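# Take one tumbler from a dispenser and stand it upright

## Task

An upright tube dispenser is fixed to the table with 4 tumblers inside, mouths facing down, pressed up by a spring against a rubber collar at the top. Take exactly one tumbler out and set it on the empty table with its mouth facing up, leaving the remaining 3 in the dispenser. It only counts if everything stays in place without the robot holding it. Finally release the tumbler and move the hands away.

## Robot and tools

Robot: two arms, left_arm and right_arm, each ending in an identical five-finger right hand, so hand axes and numbers mean the same on both. The left arm sits on the +y side.

Frames: one scene frame for all readings. Origin on the tabletop midway between the arms, +x out over the table, +z up. Positions are in metres, orientation as quat wxyz. Each arm also has a hand point, about 0.05 m in front of the palm where index pad and thumb tip meet in a pinch. Its axes: +z along straight fingers, +y out of the palm, +x across the palm toward the little finger. Straight fingers extend 0.06 to 0.07 m past it along +z. A wrist bracket on the little-finger side sticks out 0.03 m beyond the point along +y and 0.11 m across, and can collide.

The row (28 numbers, each in [-1, 1]): 14 for left_arm then 14 for right_arm, always both even if one arm is idle. Per arm, in order: dx, dy, dz, rx, ry, rz, little, ring, middle, index, thumb_bend, thumb_turn, force_limit, speed. The first six are an offset, not a pose: a target relative to that hand point's pose in the most recent result showing it (before any such result, or in later calls of the same reply, relative to where the hand is when the action begins), expressed in the hand point's own axes. 1.0 equals 0.6 m of travel or 180 degrees; rx, ry, rz form one rotation vector. Zeros therefore drive the hand back to that reference pose, they do not mean hold. Each step the command is clipped to within 100 mm and 16 degrees of the measured pose.

Hand numbers are absolute targets: for the four fingers and thumb_bend, +1 straight and -1 fully curled; thumb_turn +1 beside the palm, -1 across in front of it. Pinch is roughly index -0.22, thumb_bend -0.75, thumb_turn -0.57. force_limit maps -1..+1 to about 0..10 N at the fingertip (0..15 N for thumb motors) and only stops closing. speed maps -1..+1 to near zero..full (full travel 0.6 s); close at -0.9 or slower for a soft grip. No value means unchanged: to keep a hand as is, resend its last eight numbers, or before any row its hand_measured six plus hand_force_limit and hand_speed. A whole-hand wrap with the thumb turned in front fits objects 0.035 to 0.08 m across; turn the thumb before arriving.

Tools:
execute_actions: {"actions": [...], "pictures": bool}. An empty list just reports state (with pictures). One action: {"rows": [[28 numbers], ...], "steps": n}, up to 15 rows and 15 steps of 1/30 s (default 15, minimum 12); rows apply one per step, last row repeated. A wait: {"steps": n}, up to 300, counted from the previous result including your reply time. The last 12 steps of an action run after its result is returned.
move: "target" is one 28-number row as above (offsets for the arms, absolute hand numbers sent at the start). Both hand points travel straight toward their targets, finishing together in 0.5 to 10 s. "speed" is path top speed in m/s, 0.002 to 0.5 (default 0.25; turning up to twice that in rad/s). Optional "stop_force" in N, 13 to 80, shared by both arms: an arm's path ends when its wrist sensor feels that much extra push against the motion for 2 steps; then it backs off 2 steps and holds. Use it only slowly and without rotation, and omit it when moving off something you press on.
wait: "seconds" 0 to 10; sends nothing new.
zoom_image: "camera" (cam_high, cam_low, cam_left_wrist, cam_right_wrist) and "region" [x0, y0, x1, y1] in image pixels, at most 504 by 504.
show_instructions: no arguments; shows reference pages.
finished_scene: "scene" = current scene number; ends and grades it, irreversible.

Results: per arm, hand point position, quat wxyz, linear and angular velocity; joint positions and torques (noisy, offset); Wrist force and Wrist torque in the end effector's axes (offset up to ~5.5 N, saturating near 100 N; "no reading" at start is normal). Hand lines: hand_measured, hand_stopped_by (moving, target, force, stalled, fault), hand_load_n (positive pushes a finger open; near 0 on all means grip lost), hand_force_limit, hand_speed. "Hand target" shows where the controller is driving. HELD marks steps not sent; "pose unreachable" names an arm whose command was altered by the clearance check. A move adds a "move:" line with each arm's ending (done, off_target, moving, held, fault, contact) and limits (paced = clipped pose, held = steps blocked), plus distance to target. Cameras are 504x504, with calibration given.

Avoid: pushing a stiff arm past a firm contact (fault stop, 10 s pause); outside force of 150 N or joint overload; arms striking or pressing each other anywhere; knocking anything off the table; dropping or slamming the tumbler; holding loads long enough to overheat motors. Fingers keep moving after an action ends; loose objects may get small random nudges.

Each tool is called after ">>>" in YAML: its name, and indented under it one key for each argument.

## Session

>>> execute_actions:
  actions: []

Scene clock: 0.00 s of 6600.00 s.
left_arm: end_effector_position=(-0.2938, +1.1998, +0.6519) hand_measured=(+1.000, +1.000, +1.000, +1.000, +1.000, +1.000) hand_load_n=(+0.0, +0.0, +0.0, +0.0, +0.0, +0.0) hand_stopped_by=(target, target, target, target, target, target) hand_force_limit=0.00 hand_speed=-0.80 end_effector_quat_wxyz=(-0.028, +0.841, -0.540, +0.028) end_effector_velocity=(-0.000, -0.000, +0.000) end_effector_angular_velocity=(+0.001, -0.000, -0.000) | right_arm: end_effector_position=(+0.2624, -1.3176, +0.5893) hand_measured=(+1.000, +1.000, +1.000, +1.000, +1.000, +1.000) hand_load_n=(+0.0, +0.0, +0.0, +0.0, +0.0, +0.0) hand_stopped_by=(target, target, target, target, target, target) hand_force_limit=0.00 hand_speed=-0.80 end_effector_quat_wxyz=(+0.007, +0.588, +0.808, +0.033) end_effector_velocity=(-0.000, -0.001, -0.000) end_effector_angular_velocity=(-0.001, +0.000, -0.000)
Joint positions: left_arm=[ 1.413 -1.524  1.289  1.788  1.649 -2.001] | right_arm=[-1.725 -1.484  1.386  1.718  1.525 -1.968]
Joint velocities: left_arm=[ 0. -0.  0. -0.  0.  0.] | right_arm=[-0.     0.     0.    -0.001 -0.    -0.   ]
Joint torques (N m, as the arm reports them, + toward a larger angle): no reading
Wrist force (N, on the end effector, along its own x y z axes, offset not removed): no reading
Wrist torque (N m, same axes, about the end effector's origin, offset not removed): no reading
Hand target (left_arm): -0.294, +1.200, +0.652; -0.028, +0.841, -0.540, +0.028
Hand target (right_arm): +0.262, -1.318, +0.589; +0.007, +0.588, +0.808, +0.033
camera_calibration (this result's frames):
cam_left_wrist: T_world_to_cam=[[-0.945327, -0.32236, -0.049417, 0.133813], [-0.30271, 0.810941, 0.500741, -1.38533], [-0.121344, 0.488323, -0.864186, 0.0703064], [0, 0, 0, 1]] pos_world=[-0.284324, 1.13222, 0.76106]
cam_right_wrist: T_world_to_cam=[[0.977264, 0.211574, 0.0138659, 0.012731], [0.175754, -0.844918, 0.505198, -1.45578], [0.118602, -0.491275, -0.862892, -0.0417153], [0, 0, 0, 1]] pos_world=[0.248364, -1.2532, 0.699283]

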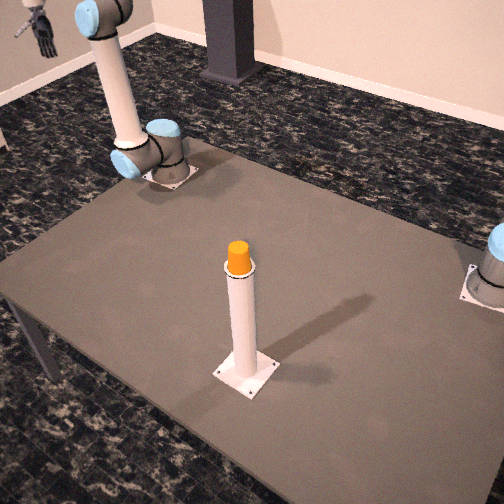

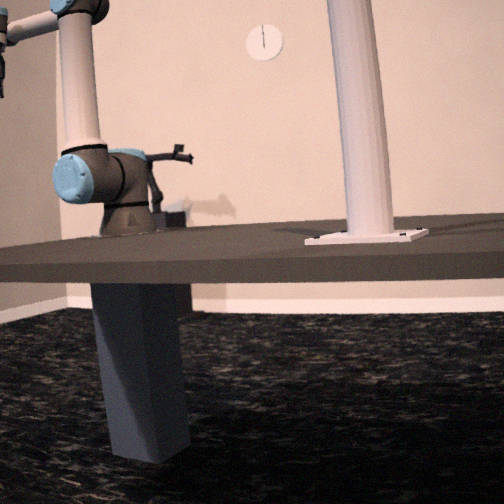

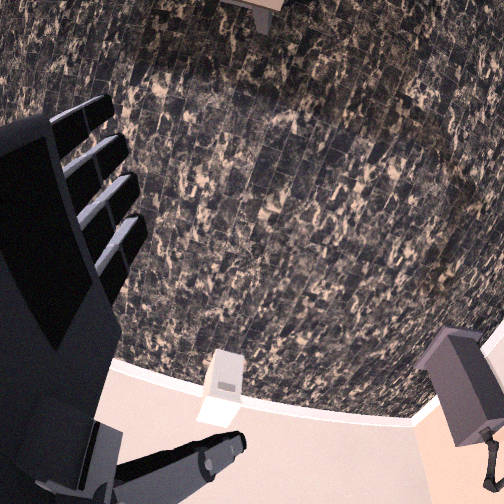

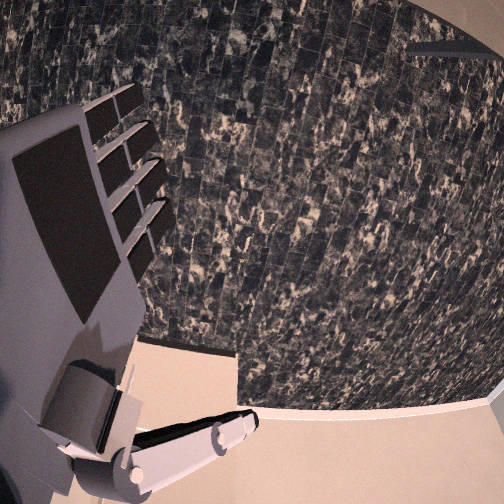

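>>> zoom_image:
  camera: "cam_high"
  region: [200, 230, 290, 410]

>>> zoom_image:
  camera: "cam_high"
  region: [210, 232, 270, 292]

Region (200, 230, 290, 410) of cam_high's 504x504 image, scaled by 2.800, with more detail than that image has.

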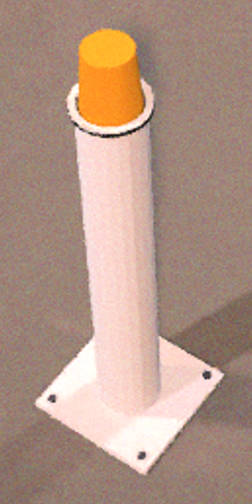

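Region (210, 232, 270, 292) of cam_high's 504x504 image, scaled by 8.400, with more detail than that image has.

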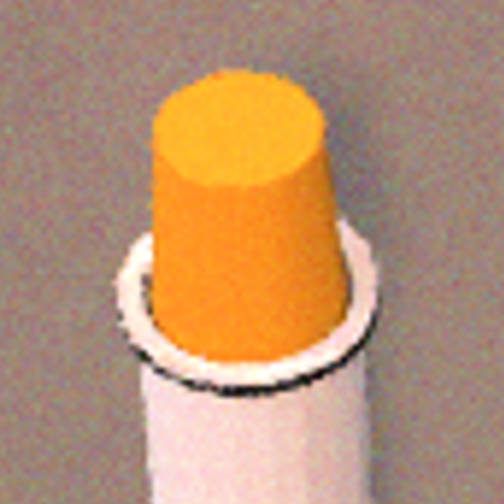

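>>> move:
  target: [0,0,0,0,0,0,1,1,1,1,1,1,0,-0.8, 0.9917,0.9917,0.1033,-0.1563,-0.1625,-0.4954,1,1,1,1,1,-1,0,0]
  speed: 0.5

>>> move:
  target: [0,0,0,0,0,0,1,1,1,1,1,1,0,-0.8, -0.2219,0.996,0.2633,-0.1366,-0.3278,-0.0497,1,1,1,1,1,-1,0,0]
  speed: 0.5

>>> zoom_image:
  camera: "cam_right_wrist"
  region: [140, 10, 340, 210]

Scene clock: 11.10 s of 6600.00 s.
left_arm: end_effector_position=(-0.2938, +1.1998, +0.6519) hand_measured=(+1.000, +1.000, +1.000, +1.000, +1.000, +1.000) hand_load_n=(+0.0, +0.0, +0.0, +0.0, +0.0, +0.0) hand_stopped_by=(target, target, target, target, target, target) hand_force_limit=0.00 hand_speed=-0.80 end_effector_quat_wxyz=(-0.028, +0.841, -0.540, +0.028) end_effector_velocity=(+0.000, +0.000, -0.000) end_effector_angular_velocity=(+0.000, +0.000, -0.001) | right_arm: end_effector_position=(+0.6467, -0.5668, +0.5774) hand_measured=(+1.000, +1.000, +1.000, +1.000, +1.000, -1.000) hand_load_n=(+0.0, +0.0, +0.0, +0.0, +0.0, +0.0) hand_stopped_by=(target, target, target, target, target, target) hand_force_limit=0.00 hand_speed=0.00 end_effector_quat_wxyz=(+0.335, -0.164, +0.926, +0.059) end_effector_velocity=(+0.002, +0.002, -0.000) end_effector_angular_velocity=(-0.003, +0.003, -0.002)
Joint positions: left_arm=[ 1.413 -1.524  1.289  1.788  1.649 -2.001] | right_arm=[-0.213 -1.668  1.592  1.013  1.265 -1.962]
Joint velocities: left_arm=[-0.    -0.     0.    -0.    -0.     0.001] | right_arm=[ 0.008  0.006 -0.006  0.001  0.008  0.006]
Joint torques (N m, as the arm reports them, + toward a larger angle): left_arm=[ -1.71 -36.05 -37.04   3.76   0.37   0.03] | right_arm=[ 18.17 -18.75 -48.32   0.07   1.76   2.31]
Wrist force (N, on the end effector, along its own x y z axes, offset not removed): left_arm=[0.5 1.9 0.6] | right_arm=[3.1 -0.8 -1.3]
Wrist torque (N m, same axes, about the end effector's origin, offset not removed): left_arm=[0.20 -0.06 0.06] | right_arm=[-0.37 -0.38 0.55]
Hand target (left_arm): -0.294, +1.200, +0.652; -0.028, +0.841, -0.540, +0.028
Hand target (right_arm): +0.647, -0.567, +0.577; +0.335, -0.164, +0.926, +0.058
Off the commanded pose (left_arm): 0.000 m, 0 deg.
Off the commanded pose (right_arm): 0.002 m, 0 deg.
Kept back: nothing.
After step 90, 5.27 s passed at rest.
move: done; limits=paced
camera_calibration (this result's frames):
cam_left_wrist: T_world_to_cam=[[-0.945326, -0.32236, -0.0494171, 0.133813], [-0.30271, 0.810941, 0.500741, -1.38533], [-0.121344, 0.488323, -0.864186, 0.0703063], [0, 0, 0, 1]] pos_world=[-0.284324, 1.13222, 0.76106]
cam_right_wrist: T_world_to_cam=[[-0.241722, 0.969921, 0.0287046, 0.688141], [0.309531, 0.0490369, 0.949624, -0.719348], [0.919653, 0.23843, -0.312074, -0.151187], [0, 0, 0, 1]] pos_world=[0.528039, -0.596121, 0.616176]

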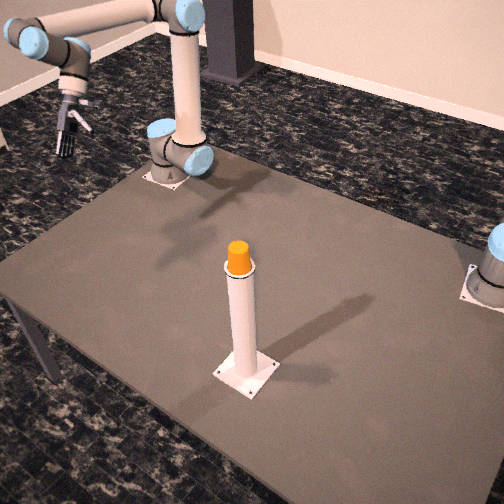

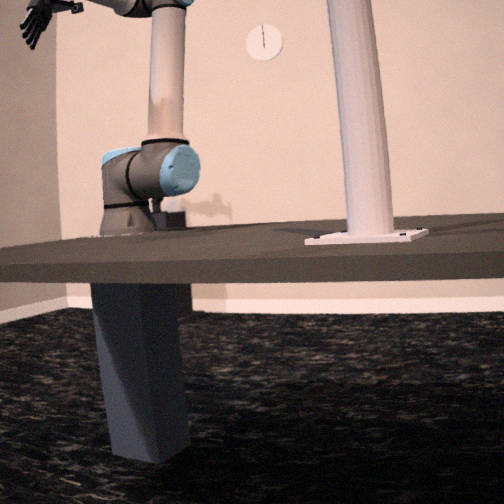

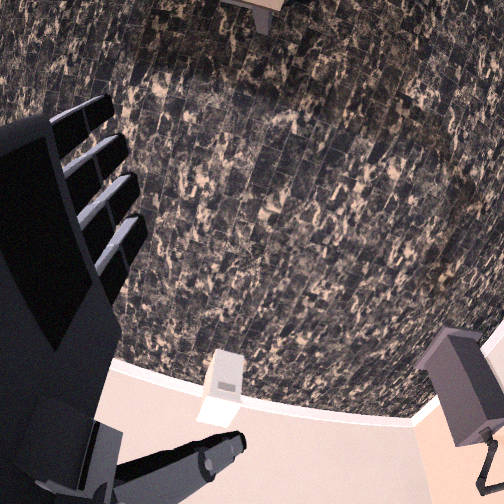

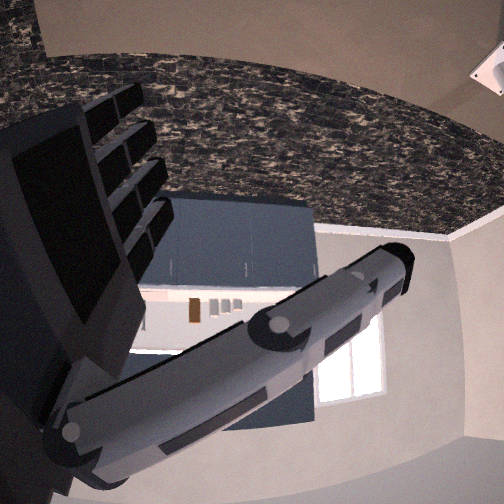

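Scene clock: 13.40 s of 6600.00 s.
left_arm: end_effector_position=(-0.2938, +1.1998, +0.6519) hand_measured=(+1.000, +1.000, +1.000, +1.000, +1.000, +1.000) hand_load_n=(+0.0, +0.0, +0.0, +0.0, +0.0, +0.0) hand_stopped_by=(target, target, target, target, target, target) hand_force_limit=0.00 hand_speed=-0.80 end_effector_quat_wxyz=(-0.028, +0.841, -0.540, +0.028) end_effector_velocity=(-0.000, -0.000, -0.000) end_effector_angular_velocity=(-0.001, -0.000, +0.001) | right_arm: end_effector_position=(+0.6328, +0.0640, +0.5393) hand_measured=(+1.000, +1.000, +1.000, +1.000, +1.000, -1.000) hand_load_n=(+0.0, +0.0, +0.0, +0.0, +0.0, +0.0) hand_stopped_by=(target, target, target, target, target, target) hand_force_limit=0.00 hand_speed=0.00 end_effector_quat_wxyz=(+0.706, -0.248, +0.595, +0.292) end_effector_velocity=(+0.001, +0.002, +0.000) end_effector_angular_velocity=(+0.000, -0.002, -0.000)
Joint positions: left_arm=[ 1.413 -1.524  1.289  1.788  1.649 -2.001] | right_arm=[ 0.671 -1.243  1.56  -0.487  1.528 -1.565]
Joint velocities: left_arm=[ 0.     0.     0.     0.     0.    -0.001] | right_arm=[ 0.001  0.004 -0.005 -0.001  0.001 -0.001]
Joint torques (N m, as the arm reports them, + toward a larger angle): left_arm=[ -1.44 -38.03 -36.38   3.52   0.64  -0.2 ] | right_arm=[ 17.44 -55.09 -51.2   -4.9    2.74  -1.72]
Wrist force (N, on the end effector, along its own x y z axes, offset not removed): left_arm=[-1.3 3.8 0.9] | right_arm=[5.2 -1.4 0.3]
Wrist torque (N m, same axes, about the end effector's origin, offset not removed): left_arm=[0.51 0.11 -0.01] | right_arm=[-0.56 -0.79 0.68]
Hand target (left_arm): -0.294, +1.200, +0.652; -0.028, +0.841, -0.540, +0.028
Hand target (right_arm): +0.633, +0.064, +0.539; +0.706, -0.248, +0.595, +0.292
Off the commanded pose (left_arm): 0.000 m, 0 deg.
Off the commanded pose (right_arm): 0.001 m, 0 deg.
Kept back: nothing.
move: done; limits=paced
camera_calibration (this result's frames):
cam_left_wrist: T_world_to_cam=[[-0.945327, -0.32236, -0.0494171, 0.133813], [-0.30271, 0.810941, 0.500741, -1.38533], [-0.121344, 0.488323, -0.864186, 0.0703063], [0, 0, 0, 1]] pos_world=[-0.284324, 1.13222, 0.76106]
cam_right_wrist: T_world_to_cam=[[-0.684637, 0.72131, 0.104805, 0.329191], [-0.428908, -0.514943, 0.742207, -0.0945687], [0.58933, 0.463191, 0.661925, -0.631303], [0, 0, 0, 1]] pos_world=[0.556861, 0.00626702, 0.453563]

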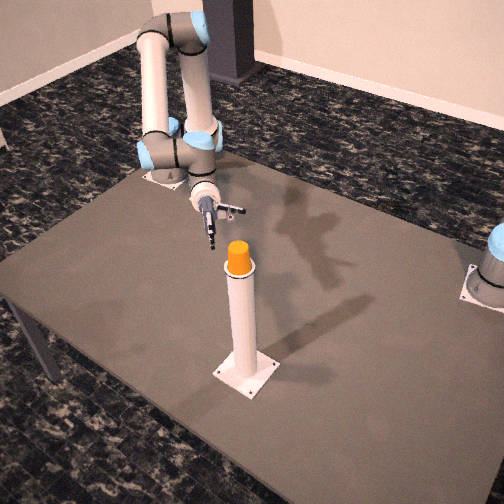

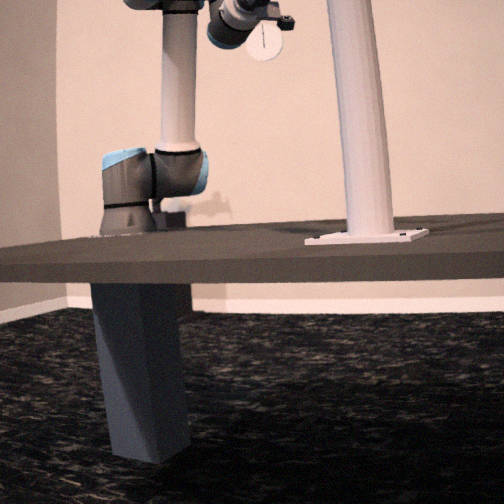

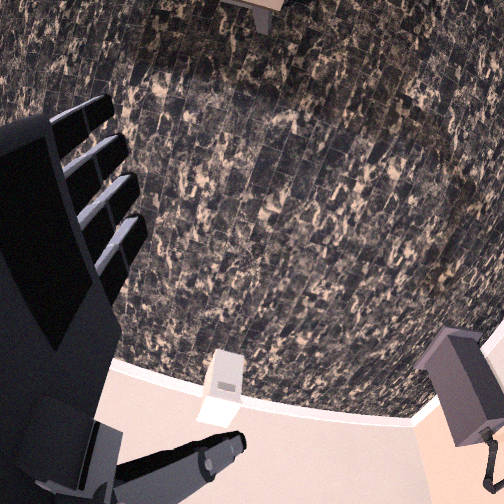

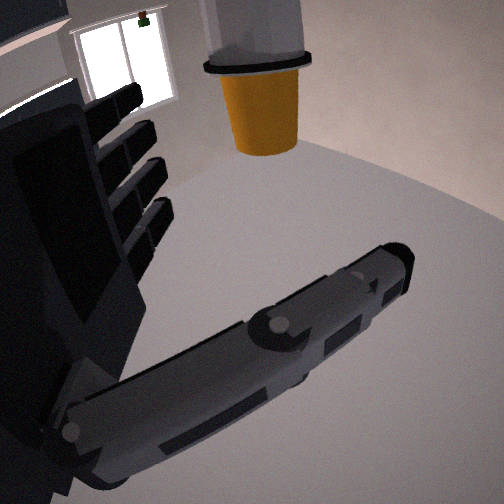

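Region (140, 10, 340, 210) of cam_right_wrist's 504x504 image, scaled by 2.520, with more detail than that image has.

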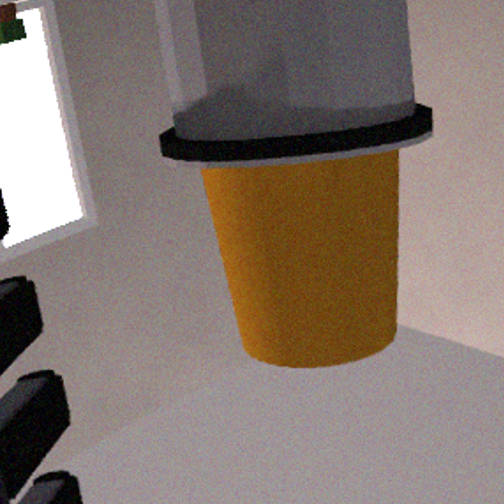

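>>> move:
  target: [0,0,0,0,0,0,1,1,1,1,1,1,0,-0.8, 0.0483,0.007,0.3015,0,0,0,1,1,1,1,1,-1,0,0]
  speed: 0.12
  stop_force: 20

>>> execute_actions:
  actions:
    - {"rows": [[0,0,0,0,0,0,1,1,1,1,1,1,0,-0.8, 0,0,0,0,0,0,1,1,0.25,0.27,0.74,-1,0.6,0.6],[0,0,0,0,0,0,1,1,1,1,1,1,0,-0.8, 0,0,0,0,0,0,1,1,0.25,0.27,0.74,-1,0.6,0.6],[0,0,0,0,0,0,1,1,1,1,1,1,0,-0.8, 0,0,0,0,0,0,1,1,0.25,0.27,0.74,-1,0.6,0.6],[0,0,0,0,0,0,1,1,1,1,1,1,0,-0.8, 0,0,0,0,0,0,1,1,0.25,0.27,0.74,-1,0.6,0.6],[0,0,0,0,0,0,1,1,1,1,1,1,0,-0.8, 0,0,0,0,0,0,1,1,0.25,0.27,0.74,-1,0.6,0.6],[0,0,0,0,0,0,1,1,1,1,1,1,0,-0.8, 0,0,0,0,0,0,1,1,0.25,0.27,0.74,-1,0.6,0.6],[0,0,0,0,0,0,1,1,1,1,1,1,0,-0.8, 0,0,0,0,0,0,1,1,0.25,0.27,0.74,-1,0.6,0.6],[0,0,0,0,0,0,1,1,1,1,1,1,0,-0.8, 0,0,0,0,0,0,1,1,0.25,0.27,0.74,-1,0.6,0.6],[0,0,0,0,0,0,1,1,1,1,1,1,0,-0.8, 0,0,0,0,0,0,1,1,0.25,0.27,0.74,-1,0.6,0.6],[0,0,0,0,0,0,1,1,1,1,1,1,0,-0.8, 0,0,0,0,0,0,1,1,0.25,0.27,0.74,-1,0.6,0.6],[0,0,0,0,0,0,1,1,1,1,1,1,0,-0.8, 0,0,0,0,0,0,1,1,0.25,0.27,0.74,-1,0.6,0.6],[0,0,0,0,0,0,1,1,1,1,1,1,0,-0.8, 0,0,0,0,0,0,1,1,-1,-1,-1,-1,0.6,-0.7]], "steps": 12}

>>> wait:
  seconds: 1.0

Scene clock: 20.77 s of 6600.00 s.
left_arm: end_effector_position=(-0.2938, +1.1998, +0.6519) hand_measured=(+1.000, +1.000, +1.000, +1.000, +1.000, +1.000) hand_load_n=(+0.0, +0.0, +0.0, +0.0, +0.0, +0.0) hand_stopped_by=(target, target, target, target, target, target) hand_force_limit=0.00 hand_speed=-0.80 end_effector_quat_wxyz=(-0.028, +0.841, -0.540, +0.028) end_effector_velocity=(+0.000, +0.000, -0.001) end_effector_angular_velocity=(-0.000, -0.000, +0.001) | right_arm: end_effector_position=(+0.7591, +0.1965, +0.5414) hand_measured=(+1.000, +1.000, +1.000, +1.000, +1.000, -1.000) hand_load_n=(+0.0, +0.0, +0.0, +0.0, +0.0, +0.5) hand_stopped_by=(target, target, target, target, target, target) hand_force_limit=0.00 hand_speed=0.00 end_effector_quat_wxyz=(+0.706, -0.248, +0.595, +0.292) end_effector_velocity=(+0.002, +0.002, +0.000) end_effector_angular_velocity=(-0.000, +0.000, +0.000)
Joint positions: left_arm=[ 1.413 -1.524  1.289  1.788  1.649 -2.001] | right_arm=[ 0.684 -0.94   1.101 -0.33   1.54  -1.567]
Joint velocities: left_arm=[-0.    -0.     0.001 -0.001  0.    -0.001] | right_arm=[ 0.001  0.005 -0.009  0.004  0.    -0.   ]
Joint torques (N m, as the arm reports them, + toward a larger angle): left_arm=[ -1.9  -35.7  -36.23   3.48   0.59  -0.01] | right_arm=[ 19.23 -77.53 -51.73   1.17   2.73  -1.88]
Wrist force (N, on the end effector, along its own x y z axes, offset not removed): left_arm=[1.5 3.3 -0.1] | right_arm=[2.8 -0.2 -1.7]
Wrist torque (N m, same axes, about the end effector's origin, offset not removed): left_arm=[0.51 -0.22 0.10] | right_arm=[-0.40 -0.45 0.59]
Hand target (left_arm): -0.294, +1.200, +0.652; -0.028, +0.841, -0.540, +0.028
Hand target (right_arm): +0.759, +0.197, +0.541; +0.706, -0.248, +0.595, +0.292
Off the commanded pose (left_arm): 0.000 m, 0 deg.
Off the commanded pose (right_arm): 0.000 m, 0 deg.
Kept back: nothing.
After step 90, 2.23 s passed at rest.
move: done
camera_calibration (this result's frames):
cam_left_wrist: T_world_to_cam=[[-0.945326, -0.32236, -0.049417, 0.133813], [-0.30271, 0.810941, 0.500741, -1.38533], [-0.121344, 0.488323, -0.864186, 0.0703063], [0, 0, 0, 1]] pos_world=[-0.284324, 1.13222, 0.76106]
cam_right_wrist: T_world_to_cam=[[-0.684651, 0.721301, 0.104776, 0.319906], [-0.428955, -0.514965, 0.742165, 0.0262742], [0.58928, 0.46318, 0.661977, -0.7685], [0, 0, 0, 1]] pos_world=[0.683156, 0.138735, 0.455711]

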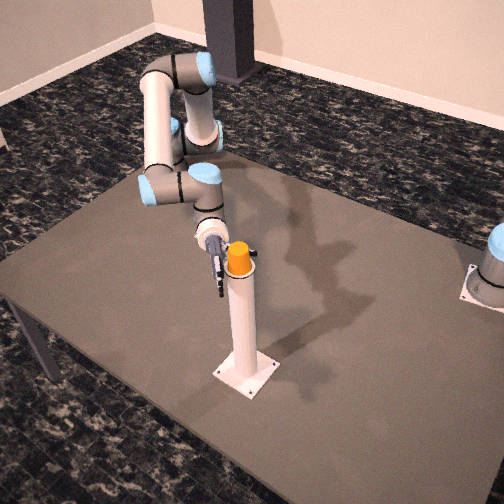

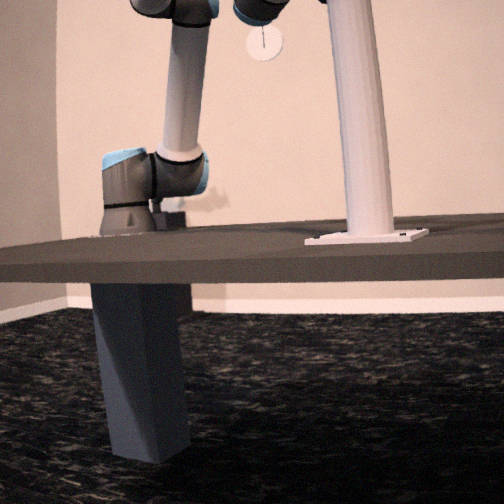

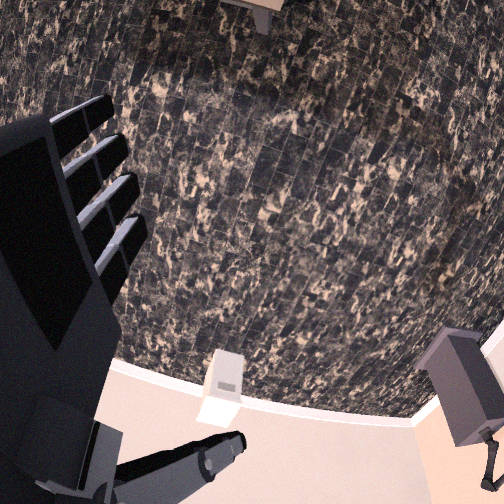

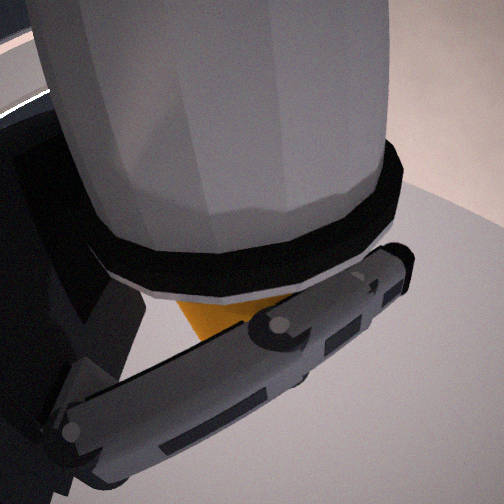

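Scene clock: 20.80 s of 6600.00 s.
left_arm: end_effector_position=(-0.2938, +1.1998, +0.6519) hand_measured=(+1.000, +1.000, +1.000, +1.000, +1.000, +1.000) hand_load_n=(+0.0, +0.0, +0.0, +0.0, +0.0, +0.0) hand_stopped_by=(target, target, target, target, target, target) hand_force_limit=0.00 hand_speed=-0.80 end_effector_quat_wxyz=(-0.028, +0.841, -0.540, +0.028) end_effector_velocity=(-0.000, -0.000, -0.000) end_effector_angular_velocity=(-0.001, +0.000, +0.000) | right_arm: end_effector_position=(+0.7592, +0.1965, +0.5415) hand_measured=(+1.000, +1.000, +1.000, +1.000, +1.000, -1.000) hand_load_n=(+0.0, +0.0, +0.0, +0.0, +0.0, +0.5) hand_stopped_by=(target, target, target, target, target, target) hand_force_limit=0.00 hand_speed=0.00 end_effector_quat_wxyz=(+0.706, -0.248, +0.595, +0.292) end_effector_velocity=(+0.002, +0.002, -0.002) end_effector_angular_velocity=(-0.002, +0.002, -0.000)
Joint positions: left_arm=[ 1.413 -1.524  1.289  1.788  1.649 -2.001] | right_arm=[ 0.684 -0.94   1.101 -0.33   1.54  -1.567]
Joint velocities: left_arm=[ 0.     0.     0.001 -0.    -0.    -0.   ] | right_arm=[ 0.     0.005 -0.007  0.004  0.     0.   ]
Joint torques (N m, as the arm reports them, + toward a larger angle): left_arm=[ -0.21 -36.22 -36.82   3.79   0.28  -0.51] | right_arm=[ 18.68 -79.45 -52.44   0.66   3.    -1.89]
Wrist force (N, on the end effector, along its own x y z axes, offset not removed): left_arm=[2.1 3.1 1.4] | right_arm=[1.7 0.0 -0.8]
Wrist torque (N m, same axes, about the end effector's origin, offset not removed): left_arm=[0.34 -0.30 0.18] | right_arm=[-0.31 -0.31 0.49]
Kept back: the last 12 steps of this action, its rows measured from the state above.
Steps of this call (step 1: nothing new was sent). Readings (end_effector_position | what the end effector reports):
1: the state above

Scene clock: 22.20 s of 6600.00 s.
left_arm: end_effector_position=(-0.2938, +1.1998, +0.6519) hand_measured=(+1.000, +1.000, +1.000, +1.000, +1.000, +1.000) hand_load_n=(+0.0, +0.0, +0.0, +0.0, +0.0, +0.0) hand_stopped_by=(target, target, target, target, target, target) hand_force_limit=0.00 hand_speed=-0.80 end_effector_quat_wxyz=(-0.028, +0.841, -0.540, +0.028) end_effector_velocity=(-0.000, +0.000, -0.000) end_effector_angular_velocity=(+0.001, -0.000, +0.001) | right_arm: end_effector_position=(+0.7591, +0.1966, +0.5415) hand_measured=(+1.000, +1.000, -0.088, -0.008, +0.630, -1.000) hand_load_n=(+0.0, +0.0, +10.5, +5.5, +16.0, +5.0) hand_stopped_by=(target, target, force, force, force, target) hand_force_limit=0.60 hand_speed=-0.70 end_effector_quat_wxyz=(+0.706, -0.248, +0.595, +0.292) end_effector_velocity=(-0.000, -0.000, +0.001) end_effector_angular_velocity=(+0.001, -0.001, -0.000)
Joint positions: left_arm=[ 1.413 -1.524  1.289  1.788  1.649 -2.001] | right_arm=[ 0.684 -0.94   1.101 -0.33   1.54  -1.567]
Joint velocities: left_arm=[ 0.    -0.     0.001 -0.001  0.    -0.001] | right_arm=[-0.    -0.001 -0.    -0.     0.    -0.   ]
Joint torques (N m, as the arm reports them, + toward a larger angle): left_arm=[ -0.52 -34.86 -35.21   3.41   0.32  -0.56] | right_arm=[-23.5  -93.18 -36.51  -3.37   1.66  -2.03]
Wrist force (N, on the end effector, along its own x y z axes, offset not removed): left_arm=[0.5 2.1 1.4] | right_arm=[1.0 4.7 -10.8]
Wrist torque (N m, same axes, about the end effector's origin, offset not removed): left_arm=[0.29 -0.12 0.04] | right_arm=[-0.13 -0.43 1.00]
Hand target (left_arm): -0.294, +1.200, +0.652; -0.028, +0.841, -0.540, +0.028
Hand target (right_arm): +0.759, +0.197, +0.541; +0.706, -0.248, +0.595, +0.292
Off the commanded pose (left_arm): 0.000 m, 0 deg.
Off the commanded pose (right_arm): 0.000 m, 0 deg.
Kept back: nothing.
Steps of this call (steps 1 to 12: the last 12 steps of your previous action; steps 13 to 42: nothing new was sent). Readings (end_effector_position | what the end effector reports):
1: left_arm (-0.2938, +1.1998, +0.6519) | right_arm (+0.7592, +0.1966, +0.5415) | left_arm hand_measured=(+1.000, +1.000, +1.000, +1.000, +1.000, +1.000) hand_load_n=(+0.0, +0.0, +0.0, +0.0, +0.0, +0.0) hand_stopped_by=(target, target, target, target, target, target) hand_force_limit=0.00 hand_speed=-0.80 | right_arm hand_measured=(+1.000, +1.000, +1.000, +1.000, +1.000, -1.000) hand_load_n=(+0.0, +0.0, +0.0, +0.0, +0.0, +0.5) hand_stopped_by=(target, target, moving, moving, moving, target) hand_force_limit=0.60 hand_speed=0.60
2: left_arm (-0.2938, +1.1998, +0.6519) | right_arm (+0.7592, +0.1966, +0.5415) | left_arm hand_measured=(+1.000, +1.000, +1.000, +1.000, +1.000, +1.000) hand_load_n=(+0.0, +0.0, +0.0, +0.0, +0.0, +0.0) hand_stopped_by=(target, target, target, target, target, target) hand_force_limit=0.00 hand_speed=-0.80 | right_arm hand_measured=(+1.000, +1.000, +1.000, +1.000, +1.000, -1.000) hand_load_n=(+0.0, +0.0, +0.0, +0.0, +0.0, +0.5) hand_stopped_by=(target, target, moving, moving, moving, target) hand_force_limit=0.60 hand_speed=0.60
4: left_arm (-0.2938, +1.1998, +0.6519) | right_arm (+0.7592, +0.1966, +0.5415) | left_arm hand_measured=(+1.000, +1.000, +1.000, +1.000, +1.000, +1.000) hand_load_n=(+0.0, +0.0, +0.0, +0.0, +0.0, +0.0) hand_stopped_by=(target, target, target, target, target, target) hand_force_limit=0.00 hand_speed=-0.80 | right_arm hand_measured=(+1.000, +1.000, +0.920, +0.920, +0.950, -1.000) hand_load_n=(+0.0, +0.0, -0.5, -0.5, +0.5, +1.0) hand_stopped_by=(target, target, moving, moving, moving, target) hand_force_limit=0.60 hand_speed=0.60
8: left_arm (-0.2938, +1.1998, +0.6519) | right_arm (+0.7592, +0.1966, +0.5415) | left_arm hand_measured=(+1.000, +1.000, +1.000, +1.000, +1.000, +1.000) hand_load_n=(+0.0, +0.0, +0.0, +0.0, +0.0, +0.0) hand_stopped_by=(target, target, target, target, target, target) hand_force_limit=0.00 hand_speed=-0.80 | right_arm hand_measured=(+1.000, +1.000, +0.564, +0.564, +0.750, -1.000) hand_load_n=(+0.0, +0.0, -0.5, -0.5, +6.0, +5.5) hand_stopped_by=(target, target, moving, moving, moving, target) hand_force_limit=0.60 hand_speed=0.60
42: the state above
camera_calibration (this result's frames):
cam_left_wrist: T_world_to_cam=[[-0.945326, -0.32236, -0.049417, 0.133813], [-0.30271, 0.810941, 0.500741, -1.38533], [-0.121344, 0.488323, -0.864186, 0.0703063], [0, 0, 0, 1]] pos_world=[-0.284324, 1.13222, 0.76106]
cam_right_wrist: T_world_to_cam=[[-0.684697, 0.721257, 0.104774, 0.319859], [-0.428934, -0.515001, 0.742152, 0.0262981], [0.589241, 0.463208, 0.661992, -0.768545], [0, 0, 0, 1]] pos_world=[0.683145, 0.138839, 0.45574]

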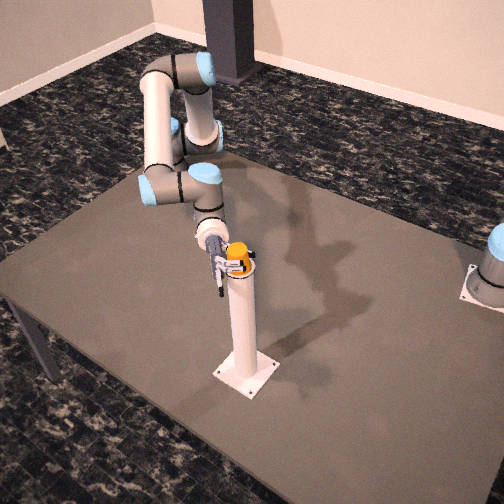

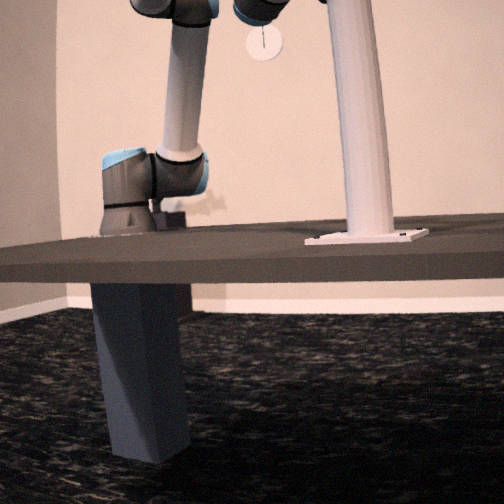

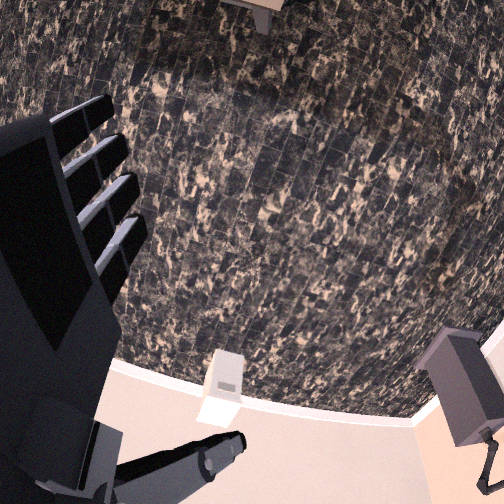

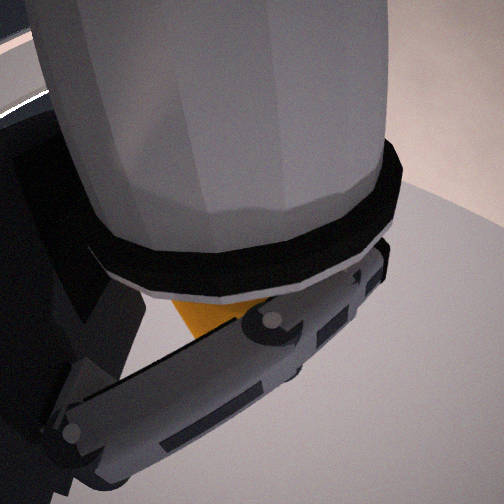

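>>> move:
  target: [0,0,0,0,0,0,1,1,1,1,1,1,0,-0.8, -0.0328,0.0017,0.0015,0,0,0,1,1,-1,-1,-1,-1,0.6,-0.7]
  speed: 0.025

Scene clock: 23.83 s of 6600.00 s.
left_arm: end_effector_position=(-0.2938, +1.1998, +0.6519) hand_measured=(+1.000, +1.000, +1.000, +1.000, +1.000, +1.000) hand_load_n=(+0.0, +0.0, +0.0, +0.0, +0.0, +0.0) hand_stopped_by=(target, target, target, target, target, target) hand_force_limit=0.00 hand_speed=-0.80 end_effector_quat_wxyz=(-0.028, +0.841, -0.540, +0.028) end_effector_velocity=(+0.000, +0.000, -0.000) end_effector_angular_velocity=(+0.001, -0.000, -0.000) | right_arm: end_effector_position=(+0.7567, +0.1956, +0.5606) hand_measured=(+1.000, +1.000, -0.088, -0.008, +0.630, -1.000) hand_load_n=(+0.0, +0.0, +13.0, +4.5, +13.0, -3.5) hand_stopped_by=(target, target, force, force, force, target) hand_force_limit=0.60 hand_speed=-0.70 end_effector_quat_wxyz=(+0.706, -0.248, +0.595, +0.292) end_effector_velocity=(-0.001, +0.000, +0.003) end_effector_angular_velocity=(-0.000, +0.000, +0.000)
Joint positions: left_arm=[ 1.413 -1.524  1.289  1.788  1.649 -2.001] | right_arm=[ 0.685 -0.949  1.082 -0.302  1.541 -1.567]
Joint velocities: left_arm=[-0.    -0.     0.001 -0.001  0.    -0.   ] | right_arm=[ 0.    -0.001 -0.003  0.005  0.    -0.   ]
Joint torques (N m, as the arm reports them, + toward a larger angle): left_arm=[  0.07 -37.23 -36.31   3.96   0.46  -0.42] | right_arm=[  19.64 -114.5   -54.18   -0.53    2.76   -1.57]
Wrist force (N, on the end effector, along its own x y z axes, offset not removed): left_arm=[-0.7 4.4 1.0] | right_arm=[10.2 0.5 -2.0]
Wrist torque (N m, same axes, about the end effector's origin, offset not removed): left_arm=[0.58 0.08 0.05] | right_arm=[-0.22 -0.77 0.68]
Hand target (left_arm): -0.294, +1.200, +0.652; -0.028, +0.841, -0.540, +0.028
Hand target (right_arm): +0.757, +0.196, +0.561; +0.706, -0.248, +0.595, +0.292
Off the commanded pose (left_arm): 0.000 m, 0 deg.
Off the commanded pose (right_arm): 0.000 m, 0 deg.
Kept back: nothing.
move: done
camera_calibration (this result's frames):
cam_left_wrist: T_world_to_cam=[[-0.945327, -0.322359, -0.049417, 0.133813], [-0.30271, 0.810941, 0.500741, -1.38533], [-0.121344, 0.488323, -0.864185, 0.0703062], [0, 0, 0, 1]] pos_world=[-0.284324, 1.13222, 0.76106]
cam_right_wrist: T_world_to_cam=[[-0.684679, 0.721274, 0.104773, 0.316897], [-0.428949, -0.514991, 0.74215, 0.0105706], [0.589251, 0.463193, 0.661994, -0.779354], [0, 0, 0, 1]] pos_world=[0.680742, 0.137865, 0.47488]

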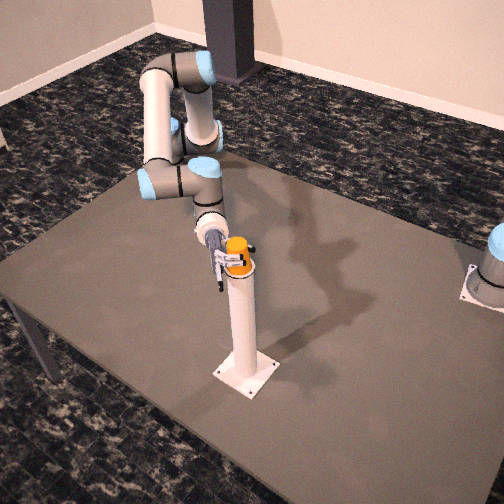

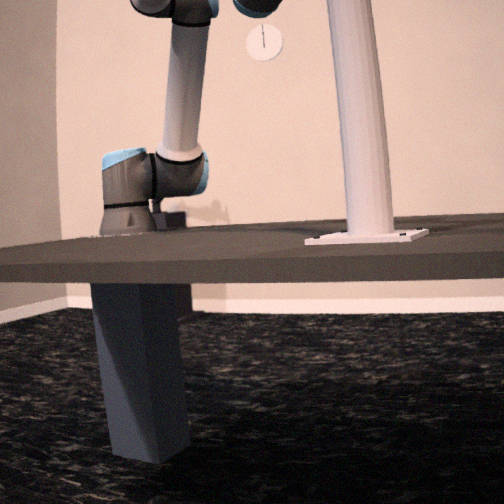

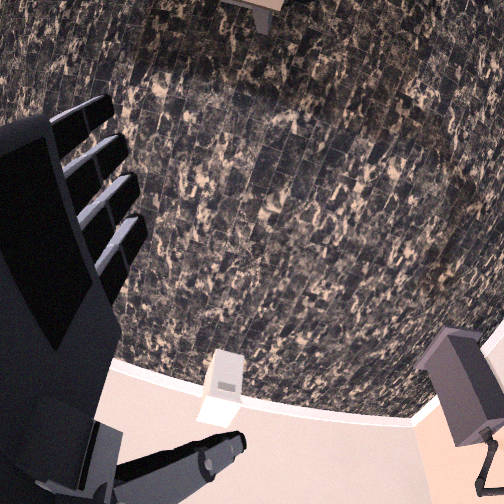

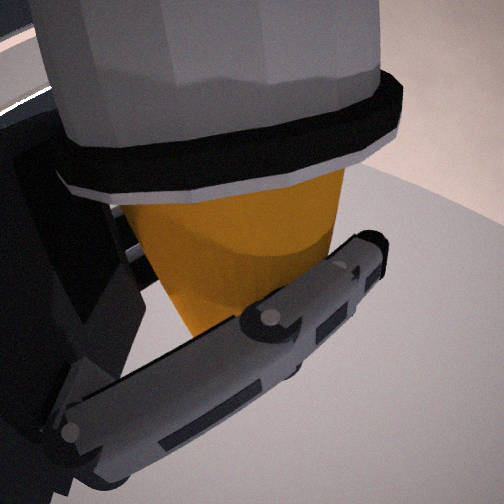

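>>> execute_actions:
  actions: []

Scene clock: 25.70 s of 6600.00 s.
left_arm: end_effector_position=(-0.2938, +1.1998, +0.6519) hand_measured=(+1.000, +1.000, +1.000, +1.000, +1.000, +1.000) hand_load_n=(+0.0, +0.0, +0.0, +0.0, +0.0, +0.0) hand_stopped_by=(target, target, target, target, target, target) hand_force_limit=0.00 hand_speed=-0.80 end_effector_quat_wxyz=(-0.028, +0.841, -0.540, +0.028) end_effector_velocity=(-0.000, -0.000, -0.000) end_effector_angular_velocity=(+0.000, -0.000, -0.000) | right_arm: end_effector_position=(+0.7566, +0.1956, +0.5610) hand_measured=(+1.000, +1.000, -0.088, -0.008, +0.630, -1.000) hand_load_n=(+0.0, +0.0, +13.0, +4.5, +13.0, -3.5) hand_stopped_by=(target, target, force, force, force, target) hand_force_limit=0.60 hand_speed=-0.70 end_effector_quat_wxyz=(+0.706, -0.248, +0.595, +0.292) end_effector_velocity=(+0.000, -0.000, +0.000) end_effector_angular_velocity=(-0.000, -0.001, -0.001)
Joint positions: left_arm=[ 1.413 -1.524  1.289  1.788  1.649 -2.001] | right_arm=[ 0.685 -0.95   1.081 -0.301  1.541 -1.567]
Joint velocities: left_arm=[ 0.    -0.     0.    -0.     0.     0.001] | right_arm=[-0.001 -0.     0.    -0.     0.    -0.001]
Joint torques (N m, as the arm reports them, + toward a larger angle): left_arm=[ -3.8  -34.34 -36.2    4.02   0.67  -0.78] | right_arm=[  20.61 -117.    -56.4    -0.63    2.44   -1.57]
Wrist force (N, on the end effector, along its own x y z axes, offset not removed): left_arm=[1.2 2.8 2.3] | right_arm=[9.0 -1.2 -1.1]
Wrist torque (N m, same axes, about the end effector's origin, offset not removed): left_arm=[0.29 -0.21 0.12] | right_arm=[-0.56 -0.61 0.54]
Hand target (left_arm): -0.294, +1.200, +0.652; -0.028, +0.841, -0.540, +0.028
Hand target (right_arm): +0.757, +0.196, +0.561; +0.706, -0.248, +0.595, +0.292
Off the commanded pose (left_arm): 0.000 m, 0 deg.
Off the commanded pose (right_arm): 0.000 m, 0 deg.
Kept back: nothing.
Steps of this call (steps 1 to 56: nothing new was sent). Readings (end_effector_position | what the end effector reports):
1: left_arm (-0.2938, +1.1998, +0.6519) | right_arm (+0.7567, +0.1956, +0.5607) | left_arm hand_measured=(+1.000, +1.000, +1.000, +1.000, +1.000, +1.000) hand_load_n=(+0.0, +0.0, +0.0, +0.0, +0.0, +0.0) hand_stopped_by=(target, target, target, target, target, target) hand_force_limit=0.00 hand_speed=-0.80 | right_arm hand_measured=(+1.000, +1.000, -0.088, -0.008, +0.630, -1.000) hand_load_n=(+0.0, +0.0, +13.0, +4.5, +13.0, -3.5) hand_stopped_by=(target, target, force, force, force, target) hand_force_limit=0.60 hand_speed=-0.70
2: left_arm (-0.2938, +1.1998, +0.6519) | right_arm (+0.7567, +0.1956, +0.5608) | left_arm hand_measured=(+1.000, +1.000, +1.000, +1.000, +1.000, +1.000) hand_load_n=(+0.0, +0.0, +0.0, +0.0, +0.0, +0.0) hand_stopped_by=(target, target, target, target, target, target) hand_force_limit=0.00 hand_speed=-0.80 | right_arm hand_measured=(+1.000, +1.000, -0.088, -0.008, +0.630, -1.000) hand_load_n=(+0.0, +0.0, +13.0, +4.5, +13.0, -3.5) hand_stopped_by=(target, target, force, force, force, target) hand_force_limit=0.60 hand_speed=-0.70
4: left_arm (-0.2938, +1.1998, +0.6519) | right_arm (+0.7567, +0.1956, +0.5609) | left_arm hand_measured=(+1.000, +1.000, +1.000, +1.000, +1.000, +1.000) hand_load_n=(+0.0, +0.0, +0.0, +0.0, +0.0, +0.0) hand_stopped_by=(target, target, target, target, target, target) hand_force_limit=0.00 hand_speed=-0.80 | right_arm hand_measured=(+1.000, +1.000, -0.088, -0.008, +0.630, -1.000) hand_load_n=(+0.0, +0.0, +13.0, +4.5, +13.0, -3.5) hand_stopped_by=(target, target, force, force, force, target) hand_force_limit=0.60 hand_speed=-0.70
8: left_arm (-0.2938, +1.1998, +0.6519) | right_arm (+0.7566, +0.1956, +0.5610) | left_arm hand_measured=(+1.000, +1.000, +1.000, +1.000, +1.000, +1.000) hand_load_n=(+0.0, +0.0, +0.0, +0.0, +0.0, +0.0) hand_stopped_by=(target, target, target, target, target, target) hand_force_limit=0.00 hand_speed=-0.80 | right_arm hand_measured=(+1.000, +1.000, -0.088, -0.008, +0.630, -1.000) hand_load_n=(+0.0, +0.0, +13.0, +4.5, +13.0, -3.5) hand_stopped_by=(target, target, force, force, force, target) hand_force_limit=0.60 hand_speed=-0.70
56: the state above
camera_calibration (this result's frames):
cam_left_wrist: T_world_to_cam=[[-0.945327, -0.32236, -0.049417, 0.133813], [-0.30271, 0.810941, 0.500741, -1.38533], [-0.121344, 0.488323, -0.864186, 0.0703065], [0, 0, 0, 1]] pos_world=[-0.284324, 1.13222, 0.76106]
cam_right_wrist: T_world_to_cam=[[-0.684698, 0.721257, 0.104772, 0.316832], [-0.428938, -0.515002, 0.742149, 0.0102377], [0.589238, 0.463207, 0.661995, -0.779571], [0, 0, 0, 1]] pos_world=[0.680679, 0.137858, 0.475279]

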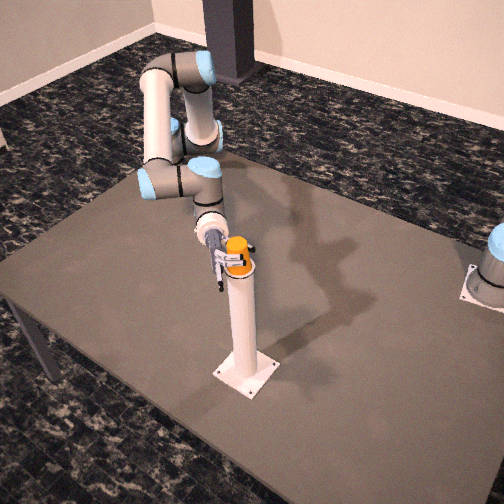

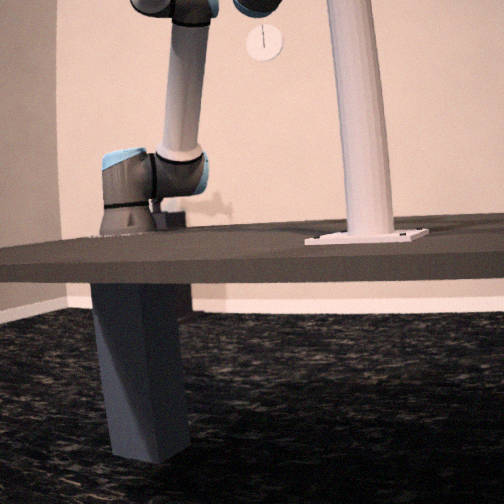

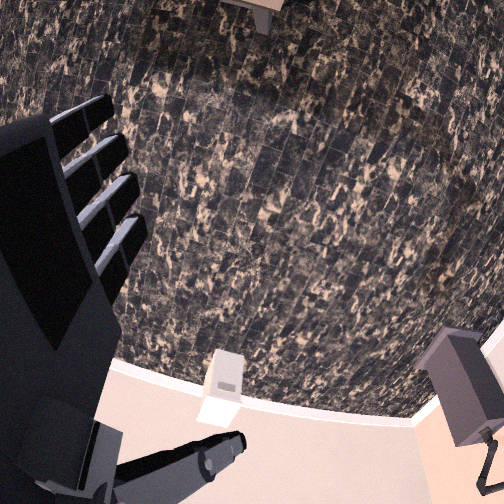

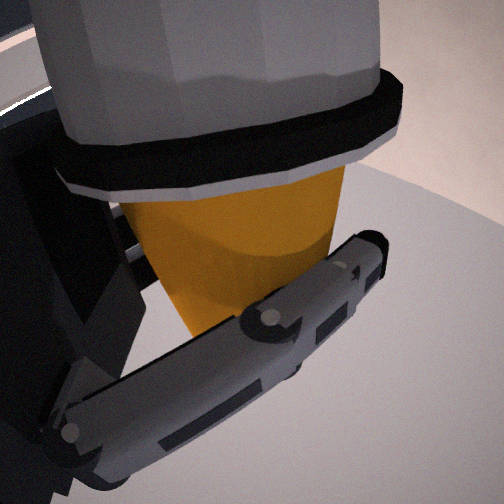

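>>> move:
  target: [0,0,0,0,0,0,1,1,1,1,1,1,0,-0.8,-0.049,0,0.0085,0,0,0,1,1,-1,-1,-1,-1,0.6,-0.7]
  speed: 0.025

Scene clock: 27.63 s of 6600.00 s.
left_arm: end_effector_position=(-0.2938, +1.1998, +0.6519) hand_measured=(+1.000, +1.000, +1.000, +1.000, +1.000, +1.000) hand_load_n=(+0.0, +0.0, +0.0, +0.0, +0.0, +0.0) hand_stopped_by=(target, target, target, target, target, target) hand_force_limit=0.00 hand_speed=-0.80 end_effector_quat_wxyz=(-0.028, +0.841, -0.540, +0.028) end_effector_velocity=(+0.000, -0.000, -0.000) end_effector_angular_velocity=(-0.001, +0.000, -0.000) | right_arm: end_effector_position=(+0.7566, +0.1957, +0.5905) hand_measured=(+1.000, +1.000, -0.088, -0.008, +0.630, -1.000) hand_load_n=(+0.0, +0.0, +13.0, +5.0, +13.0, -1.5) hand_stopped_by=(target, target, force, force, force, target) hand_force_limit=0.60 hand_speed=-0.70 end_effector_quat_wxyz=(+0.706, -0.248, +0.595, +0.292) end_effector_velocity=(-0.000, +0.000, +0.003) end_effector_angular_velocity=(-0.000, +0.000, +0.000)
Joint positions: left_arm=[ 1.413 -1.524  1.289  1.788  1.649 -2.001] | right_arm=[ 0.685 -0.955  1.039 -0.253  1.541 -1.567]
Joint velocities: left_arm=[-0.    -0.     0.001 -0.    -0.     0.   ] | right_arm=[ 0.    -0.001 -0.005  0.006  0.    -0.   ]
Joint torques (N m, as the arm reports them, + toward a larger angle): left_arm=[ -0.26 -33.8  -35.18   3.87   0.13  -0.35] | right_arm=[  18.51 -110.37  -51.9     0.74    2.57   -1.57]
Wrist force (N, on the end effector, along its own x y z axes, offset not removed): left_arm=[-0.2 2.7 1.0] | right_arm=[3.2 2.0 -3.7]
Wrist torque (N m, same axes, about the end effector's origin, offset not removed): left_arm=[0.40 0.02 0.00] | right_arm=[0.09 -0.29 0.69]
Hand target (left_arm): -0.294, +1.200, +0.652; -0.028, +0.841, -0.540, +0.028
Hand target (right_arm): +0.757, +0.196, +0.591; +0.706, -0.248, +0.595, +0.292
Off the commanded pose (left_arm): 0.000 m, 0 deg.
Off the commanded pose (right_arm): 0.000 m, 0 deg.
Kept back: nothing.
move: done
camera_calibration (this result's frames):
cam_left_wrist: T_world_to_cam=[[-0.945326, -0.32236, -0.049417, 0.133813], [-0.30271, 0.810941, 0.500741, -1.38533], [-0.121344, 0.488323, -0.864185, 0.0703062], [0, 0, 0, 1]] pos_world=[-0.284324, 1.13222, 0.76106]
cam_right_wrist: T_world_to_cam=[[-0.684698, 0.721255, 0.10478, 0.313694], [-0.428946, -0.515018, 0.742133, -0.0115618], [0.589231, 0.463192, 0.662012, -0.79911], [0, 0, 0, 1]] pos_world=[0.680687, 0.137934, 0.504731]

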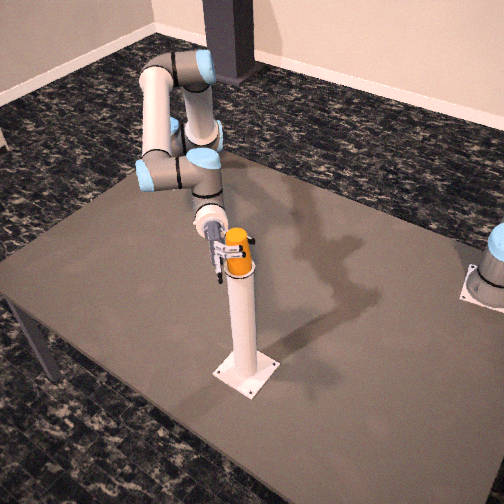

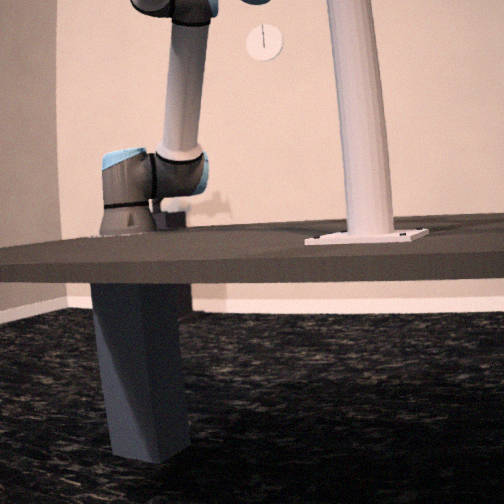

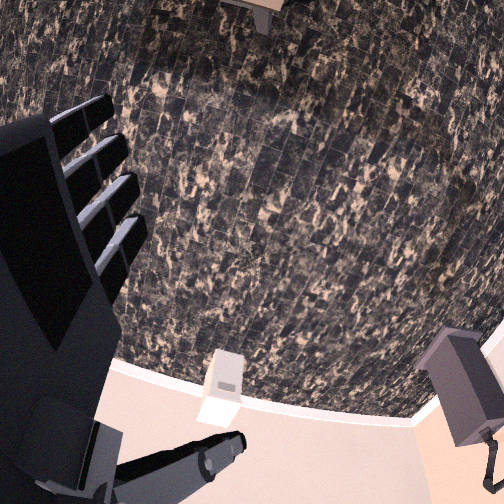

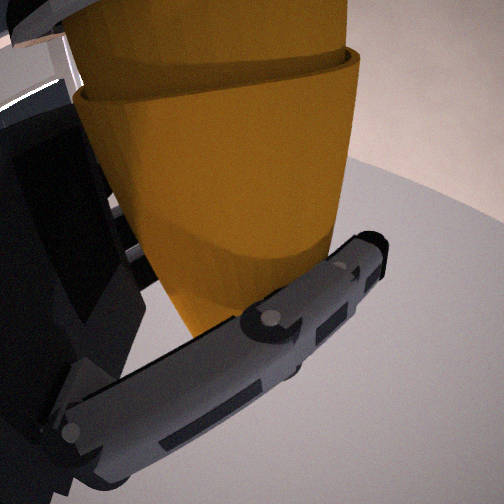

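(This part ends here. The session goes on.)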